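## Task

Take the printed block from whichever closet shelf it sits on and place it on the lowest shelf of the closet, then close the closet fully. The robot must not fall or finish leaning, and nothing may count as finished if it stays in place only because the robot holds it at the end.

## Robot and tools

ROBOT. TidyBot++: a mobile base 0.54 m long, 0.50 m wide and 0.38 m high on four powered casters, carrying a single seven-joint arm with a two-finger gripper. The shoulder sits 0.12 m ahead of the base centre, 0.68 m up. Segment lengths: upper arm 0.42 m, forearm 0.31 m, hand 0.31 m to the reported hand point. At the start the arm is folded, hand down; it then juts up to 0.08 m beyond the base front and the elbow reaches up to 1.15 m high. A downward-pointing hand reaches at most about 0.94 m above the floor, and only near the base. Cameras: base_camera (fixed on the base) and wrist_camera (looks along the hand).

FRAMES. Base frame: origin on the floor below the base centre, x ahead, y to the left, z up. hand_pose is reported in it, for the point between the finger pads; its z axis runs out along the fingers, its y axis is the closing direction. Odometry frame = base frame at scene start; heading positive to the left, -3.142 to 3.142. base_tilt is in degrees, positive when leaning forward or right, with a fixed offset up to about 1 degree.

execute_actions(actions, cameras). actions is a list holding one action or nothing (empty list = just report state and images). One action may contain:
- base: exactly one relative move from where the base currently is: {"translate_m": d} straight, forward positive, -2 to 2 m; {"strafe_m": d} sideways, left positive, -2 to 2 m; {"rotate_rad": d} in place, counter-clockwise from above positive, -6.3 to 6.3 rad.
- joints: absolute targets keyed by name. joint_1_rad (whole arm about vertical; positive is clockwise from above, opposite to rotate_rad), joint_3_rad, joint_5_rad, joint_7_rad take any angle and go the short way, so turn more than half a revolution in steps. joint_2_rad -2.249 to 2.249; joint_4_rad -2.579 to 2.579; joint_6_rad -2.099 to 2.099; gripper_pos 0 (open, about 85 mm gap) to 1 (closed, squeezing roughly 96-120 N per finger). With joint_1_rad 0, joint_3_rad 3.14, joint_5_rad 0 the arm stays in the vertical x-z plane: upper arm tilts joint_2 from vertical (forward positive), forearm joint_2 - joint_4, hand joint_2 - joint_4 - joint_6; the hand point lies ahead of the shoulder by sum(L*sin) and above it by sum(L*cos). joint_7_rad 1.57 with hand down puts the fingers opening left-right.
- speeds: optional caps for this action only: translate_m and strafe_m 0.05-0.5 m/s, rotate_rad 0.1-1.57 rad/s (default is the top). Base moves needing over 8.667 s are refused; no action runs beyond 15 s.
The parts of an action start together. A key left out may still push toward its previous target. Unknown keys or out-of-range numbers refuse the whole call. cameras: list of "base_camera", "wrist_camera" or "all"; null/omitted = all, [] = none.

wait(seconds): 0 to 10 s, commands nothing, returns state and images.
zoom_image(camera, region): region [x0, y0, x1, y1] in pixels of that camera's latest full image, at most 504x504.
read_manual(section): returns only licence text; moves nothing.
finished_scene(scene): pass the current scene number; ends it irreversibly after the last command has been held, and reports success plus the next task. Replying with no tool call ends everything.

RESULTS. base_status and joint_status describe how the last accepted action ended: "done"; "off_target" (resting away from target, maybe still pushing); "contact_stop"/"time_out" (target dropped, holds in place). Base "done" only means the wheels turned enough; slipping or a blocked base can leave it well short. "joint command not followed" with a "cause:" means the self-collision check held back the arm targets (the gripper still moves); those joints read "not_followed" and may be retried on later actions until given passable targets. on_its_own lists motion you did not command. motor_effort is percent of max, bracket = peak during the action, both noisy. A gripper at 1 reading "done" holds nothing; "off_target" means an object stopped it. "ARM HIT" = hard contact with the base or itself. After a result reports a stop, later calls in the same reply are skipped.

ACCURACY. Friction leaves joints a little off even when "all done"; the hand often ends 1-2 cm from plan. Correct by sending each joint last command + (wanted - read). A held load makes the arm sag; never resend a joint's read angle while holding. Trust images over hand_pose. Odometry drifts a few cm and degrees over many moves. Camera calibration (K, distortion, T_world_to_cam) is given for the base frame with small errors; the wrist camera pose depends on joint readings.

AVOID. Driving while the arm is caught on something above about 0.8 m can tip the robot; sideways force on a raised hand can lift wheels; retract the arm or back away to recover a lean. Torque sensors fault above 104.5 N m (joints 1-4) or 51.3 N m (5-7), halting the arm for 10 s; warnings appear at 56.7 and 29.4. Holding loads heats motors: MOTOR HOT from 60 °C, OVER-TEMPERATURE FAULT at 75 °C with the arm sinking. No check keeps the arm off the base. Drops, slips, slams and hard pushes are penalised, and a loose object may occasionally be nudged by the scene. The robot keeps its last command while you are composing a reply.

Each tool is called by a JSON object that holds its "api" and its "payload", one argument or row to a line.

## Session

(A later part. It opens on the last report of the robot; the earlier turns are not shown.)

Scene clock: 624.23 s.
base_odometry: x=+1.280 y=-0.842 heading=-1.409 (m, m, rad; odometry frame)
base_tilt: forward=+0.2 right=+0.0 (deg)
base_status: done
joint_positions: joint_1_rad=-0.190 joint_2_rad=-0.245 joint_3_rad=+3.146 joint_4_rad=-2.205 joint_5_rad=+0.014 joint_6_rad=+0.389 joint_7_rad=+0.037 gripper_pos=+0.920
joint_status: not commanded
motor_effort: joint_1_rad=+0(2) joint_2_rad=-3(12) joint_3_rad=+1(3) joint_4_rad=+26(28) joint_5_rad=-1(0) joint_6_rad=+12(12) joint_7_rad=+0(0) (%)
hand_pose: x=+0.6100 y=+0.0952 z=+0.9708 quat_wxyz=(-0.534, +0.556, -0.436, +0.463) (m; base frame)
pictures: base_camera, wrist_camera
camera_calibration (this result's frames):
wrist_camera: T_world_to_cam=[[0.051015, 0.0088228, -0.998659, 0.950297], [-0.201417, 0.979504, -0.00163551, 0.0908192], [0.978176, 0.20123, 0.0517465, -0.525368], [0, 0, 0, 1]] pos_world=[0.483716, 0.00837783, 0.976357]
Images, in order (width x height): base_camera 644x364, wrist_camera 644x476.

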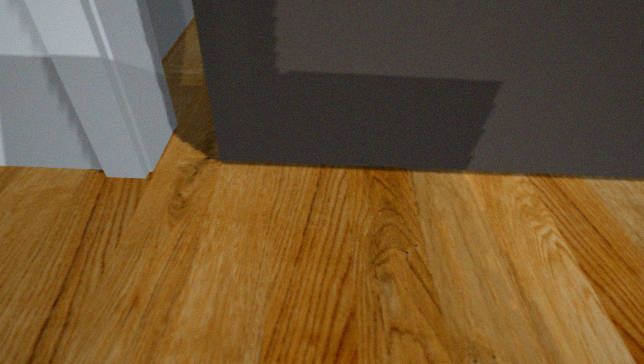

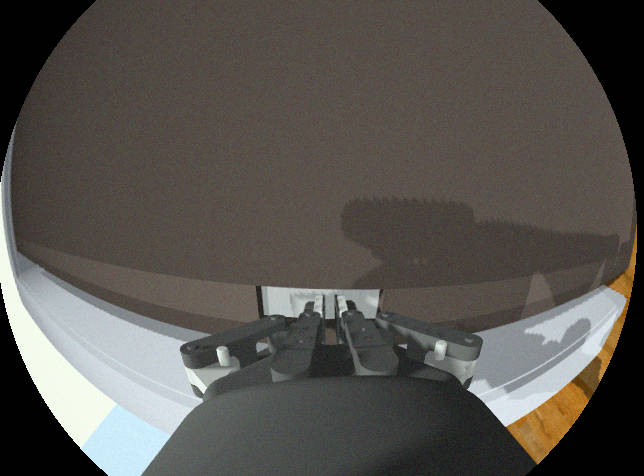

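{"api": "execute_actions", "payload": {
  "actions": [
    {"base":{"strafe_m":0.06},"speeds":{"strafe_m":0.05}}
  ]
}}

Scene clock: 627.23 s.
base_odometry: x=+1.339 y=-0.832 heading=-1.409 (m, m, rad; odometry frame)
base_tilt: forward=+0.2 right=+0.0 (deg)
base_status: done
joint_positions: joint_1_rad=-0.190 joint_2_rad=-0.244 joint_3_rad=+3.147 joint_4_rad=-2.203 joint_5_rad=+0.014 joint_6_rad=+0.388 joint_7_rad=+0.037 gripper_pos=+0.920
joint_status: not commanded
motor_effort: joint_1_rad=+0(5) joint_2_rad=-5(8) joint_3_rad=+1(6) joint_4_rad=+22(29) joint_5_rad=+0(1) joint_6_rad=+9(13) joint_7_rad=+0(1) (%)
hand_pose: x=+0.6105 y=+0.0947 z=+0.9708 quat_wxyz=(-0.534, +0.556, -0.437, +0.463) (m; base frame)
pictures: base_camera, wrist_camera
camera_calibration (this result's frames):
wrist_camera: T_world_to_cam=[[0.0500016, 0.00884738, -0.99871, 0.950942], [-0.200294, 0.979735, -0.00134868, 0.0904919], [0.978459, 0.200103, 0.0507604, -0.524882], [0, 0, 0, 1]] pos_world=[0.484152, 0.0079592, 0.976481]
Images, in order (width x height): base_camera 644x364, wrist_camera 644x476.

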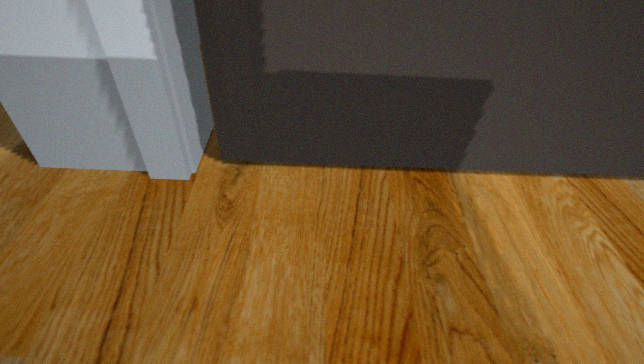

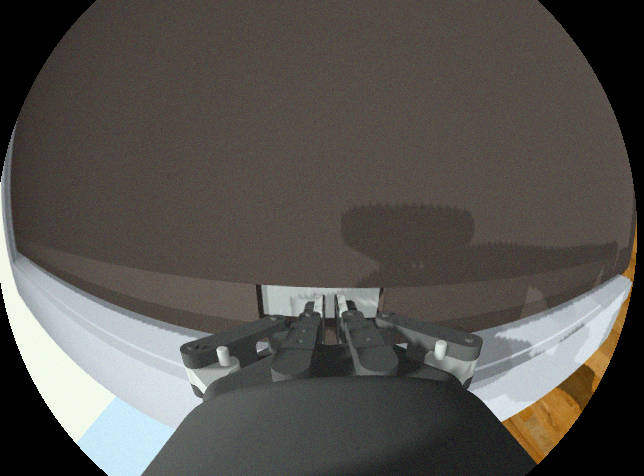

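{"api": "execute_actions", "payload": {
  "actions": [
    {"base":{"strafe_m":0.035},"speeds":{"strafe_m":0.05}}
  ]
}}

Scene clock: 630.63 s.
base_odometry: x=+1.374 y=-0.827 heading=-1.409 (m, m, rad; odometry frame)
base_tilt: forward=+0.2 right=+0.0 (deg)
base_status: done
joint_positions: joint_1_rad=-0.188 joint_2_rad=-0.245 joint_3_rad=+3.149 joint_4_rad=-2.203 joint_5_rad=+0.014 joint_6_rad=+0.387 joint_7_rad=+0.037 gripper_pos=+0.920
joint_status: not commanded
motor_effort: joint_1_rad=-1(6) joint_2_rad=-1(9) joint_3_rad=+0(7) joint_4_rad=+24(28) joint_5_rad=+0(1) joint_6_rad=+10(13) joint_7_rad=-1(1) (%)
hand_pose: x=+0.6109 y=+0.0922 z=+0.9708 quat_wxyz=(-0.533, +0.555, -0.438, +0.464) (m; base frame)
pictures: base_camera, wrist_camera
camera_calibration (this result's frames):
wrist_camera: T_world_to_cam=[[0.049715, 0.00902707, -0.998723, 0.951128], [-0.195596, 0.980684, -0.000872468, 0.0896054], [0.979424, 0.19539, 0.0505203, -0.5247], [0, 0, 0, 1]] pos_world=[0.484145, 0.00606061, 0.976499]
Images, in order (width x height): base_camera 644x364, wrist_camera 644x476.

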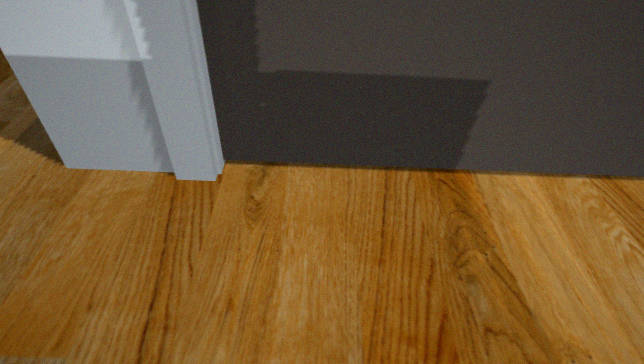

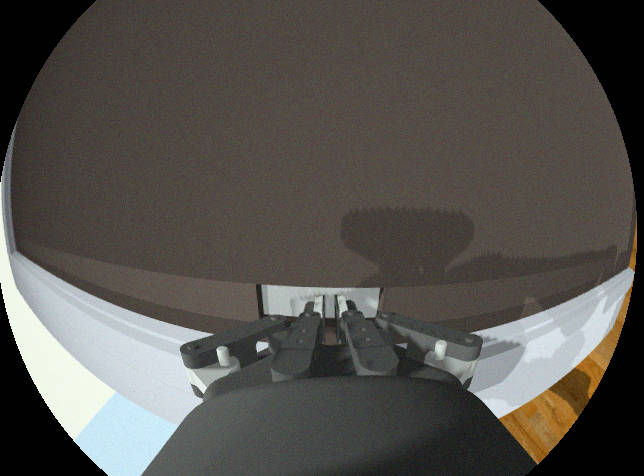

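{"api": "execute_actions", "payload": {
  "actions": [
    {"base":{"strafe_m":0.03},"speeds":{"strafe_m":0.05}}
  ]
}}

Scene clock: 633.50 s.
base_odometry: x=+1.403 y=-0.822 heading=-1.409 (m, m, rad; odometry frame)
base_tilt: forward=+0.2 right=+0.0 (deg)
base_status: done
joint_positions: joint_1_rad=-0.164 joint_2_rad=-0.256 joint_3_rad=+3.178 joint_4_rad=-2.211 joint_5_rad=+0.014 joint_6_rad=+0.383 joint_7_rad=+0.037 gripper_pos=+0.920
joint_status: not commanded
motor_effort: joint_1_rad=-8(10) joint_2_rad=+2(5) joint_3_rad=-8(10) joint_4_rad=+30(31) joint_5_rad=+2(3) joint_6_rad=+13(13) joint_7_rad=-1(0) (%)
hand_pose: x=+0.6115 y=+0.0641 z=+0.9708 quat_wxyz=(-0.522, +0.542, -0.455, +0.476) (m; base frame)
pictures: base_camera, wrist_camera
camera_calibration (this result's frames):
wrist_camera: T_world_to_cam=[[0.0491138, 0.0139026, -0.998696, 0.951382], [-0.144716, 0.989451, 0.00665708, 0.0782506], [0.988254, 0.1442, 0.0506076, -0.522025], [0, 0, 0, 1]] pos_world=[0.480491, -0.0153759, 0.976039]
Images, in order (width x height): base_camera 644x364, wrist_camera 644x476.

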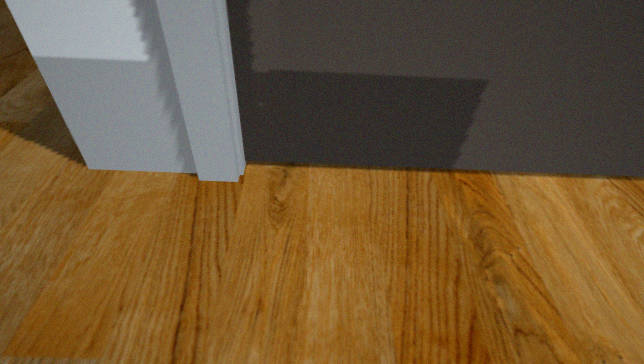

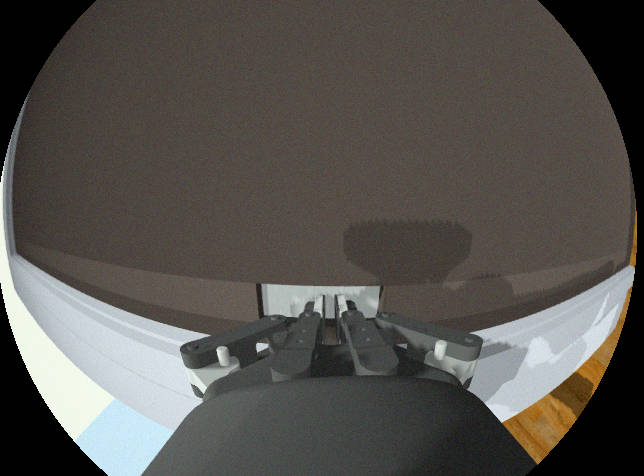

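{"api": "execute_actions", "payload": {
  "actions": [
    {"base":{"translate_m":-0.25}}
  ]
}}

{"api": "execute_actions", "payload": {
  "actions": [
    {"base":{"strafe_m":-1.5},"joints":{"joint_1_rad":0.0,"joint_6_rad":0.0,"joint_7_rad":1.57}}
  ]
}}

Scene clock: 640.77 s.
base_odometry: x=+1.363 y=-0.575 heading=-1.409 (m, m, rad; odometry frame)
base_tilt: forward=+0.2 right=+0.0 (deg)
base_status: done
joint_positions: joint_1_rad=-0.189 joint_2_rad=-0.199 joint_3_rad=+3.149 joint_4_rad=-2.177 joint_5_rad=+0.014 joint_6_rad=+0.383 joint_7_rad=+0.037 gripper_pos=+0.920
joint_status: not commanded
motor_effort: joint_1_rad=+1(7) joint_2_rad=-12(16) joint_3_rad=+1(6) joint_4_rad=+20(29) joint_5_rad=-1(2) joint_6_rad=+9(12) joint_7_rad=-1(0) (%)
hand_pose: x=+0.6267 y=+0.0961 z=+0.9624 quat_wxyz=(-0.527, +0.562, -0.443, +0.459) (m; base frame)
pictures: base_camera, wrist_camera
camera_calibration (this result's frames):
wrist_camera: T_world_to_cam=[[0.0273157, 0.00488876, -0.999615, 0.957203], [-0.197233, 0.980357, -0.000595051, 0.0896827], [0.979976, 0.197173, 0.0277433, -0.519139], [0, 0, 0, 1]] pos_world=[0.500286, 0.00975967, 0.971291]
Images, in order (width x height): base_camera 644x364, wrist_camera 644x476.

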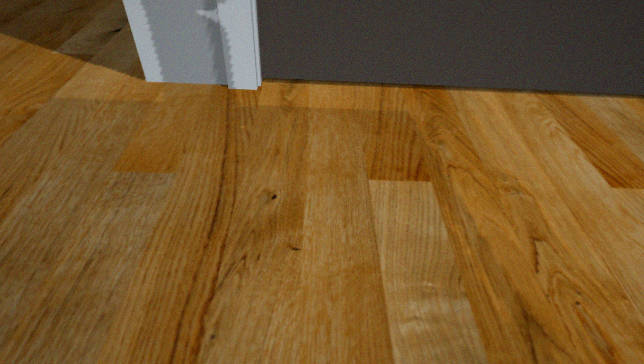

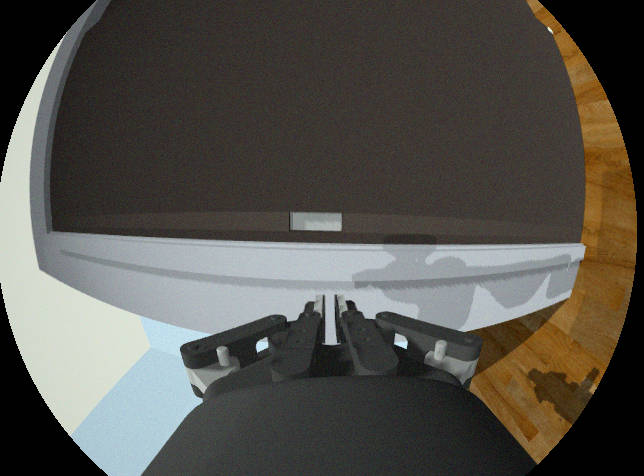

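Scene clock: 645.13 s.
base_odometry: x=-0.117 y=-0.816 heading=-1.410 (m, m, rad; odometry frame)
base_tilt: forward=+0.2 right=+0.0 (deg)
base_status: done
joint_positions: joint_1_rad=-0.011 joint_2_rad=-0.199 joint_3_rad=+3.146 joint_4_rad=-2.177 joint_5_rad=+0.014 joint_6_rad=+0.041 joint_7_rad=+1.552 gripper_pos=+0.920
joint_status: all done
motor_effort: joint_1_rad=+0(2) joint_2_rad=-12(14) joint_3_rad=+1(2) joint_4_rad=+20(20) joint_5_rad=-1(1) joint_6_rad=+9(10) joint_7_rad=+0(1) (%)
hand_pose: x=+0.6151 y=+0.0045 z=+0.8584 quat_wxyz=(-0.004, +0.824, +0.000, +0.567) (m; base frame)
pictures: base_camera, wrist_camera
camera_calibration (this result's frames):
wrist_camera: T_world_to_cam=[[0.0358514, -0.99695, -0.0693249, 0.054676], [-0.36824, 0.0513099, -0.928314, 1.08284], [0.929039, 0.0588096, -0.365278, -0.117517], [0, 0, 0, 1]] pos_world=[0.505961, 0.00586013, 0.966076]
Images, in order (width x height): base_camera 644x364, wrist_camera 644x476.

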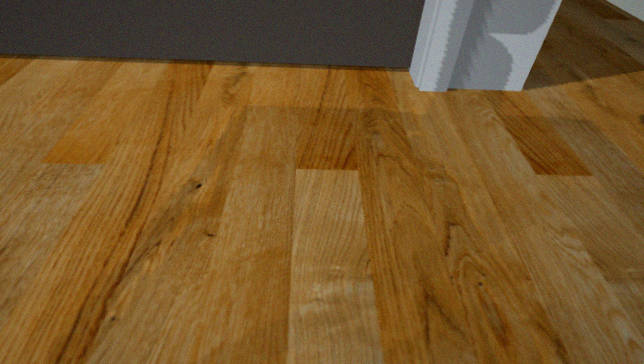

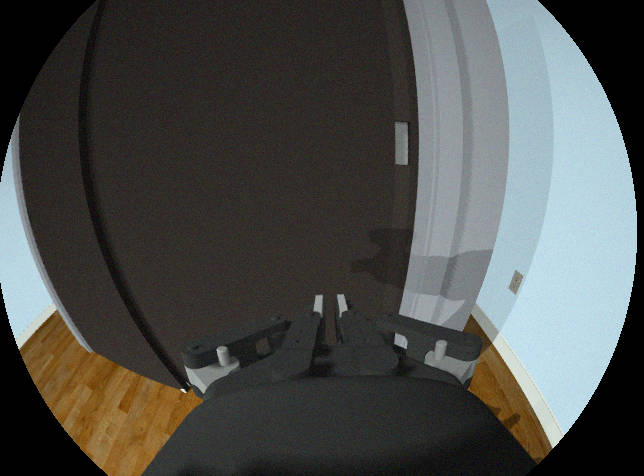

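{"api": "zoom_image", "payload": {
  "camera": "wrist_camera",
  "region": [340, 40, 500, 260]
}}

{"api": "zoom_image", "payload": {
  "camera": "base_camera",
  "region": [340, 0, 500, 110]
}}

Region (340, 40, 500, 260) of wrist_camera's 644x476 image, scaled by 2.291; it fills the left 367 columns of this view, and the rest is white.

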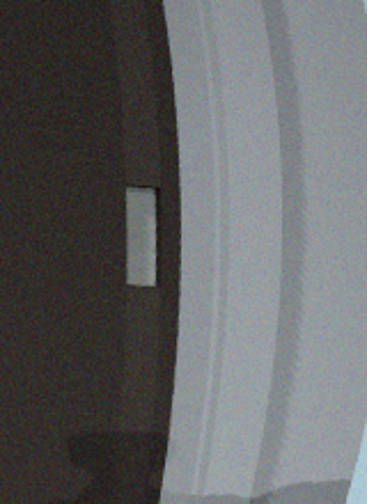

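Region (340, 0, 500, 110) of base_camera's 644x364 image, scaled by 3.150; it fills the top 346 rows of this view, and the rest is white.

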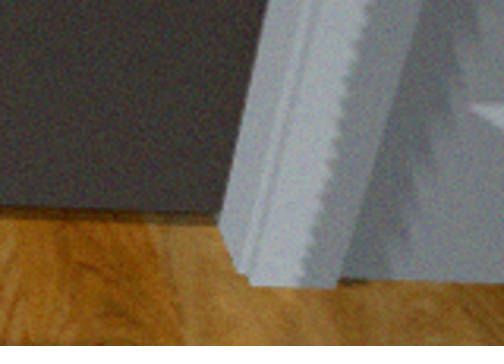

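{"api": "finished_scene", "payload": {
  "scene": 1
}}

The scene is finished: the task was done.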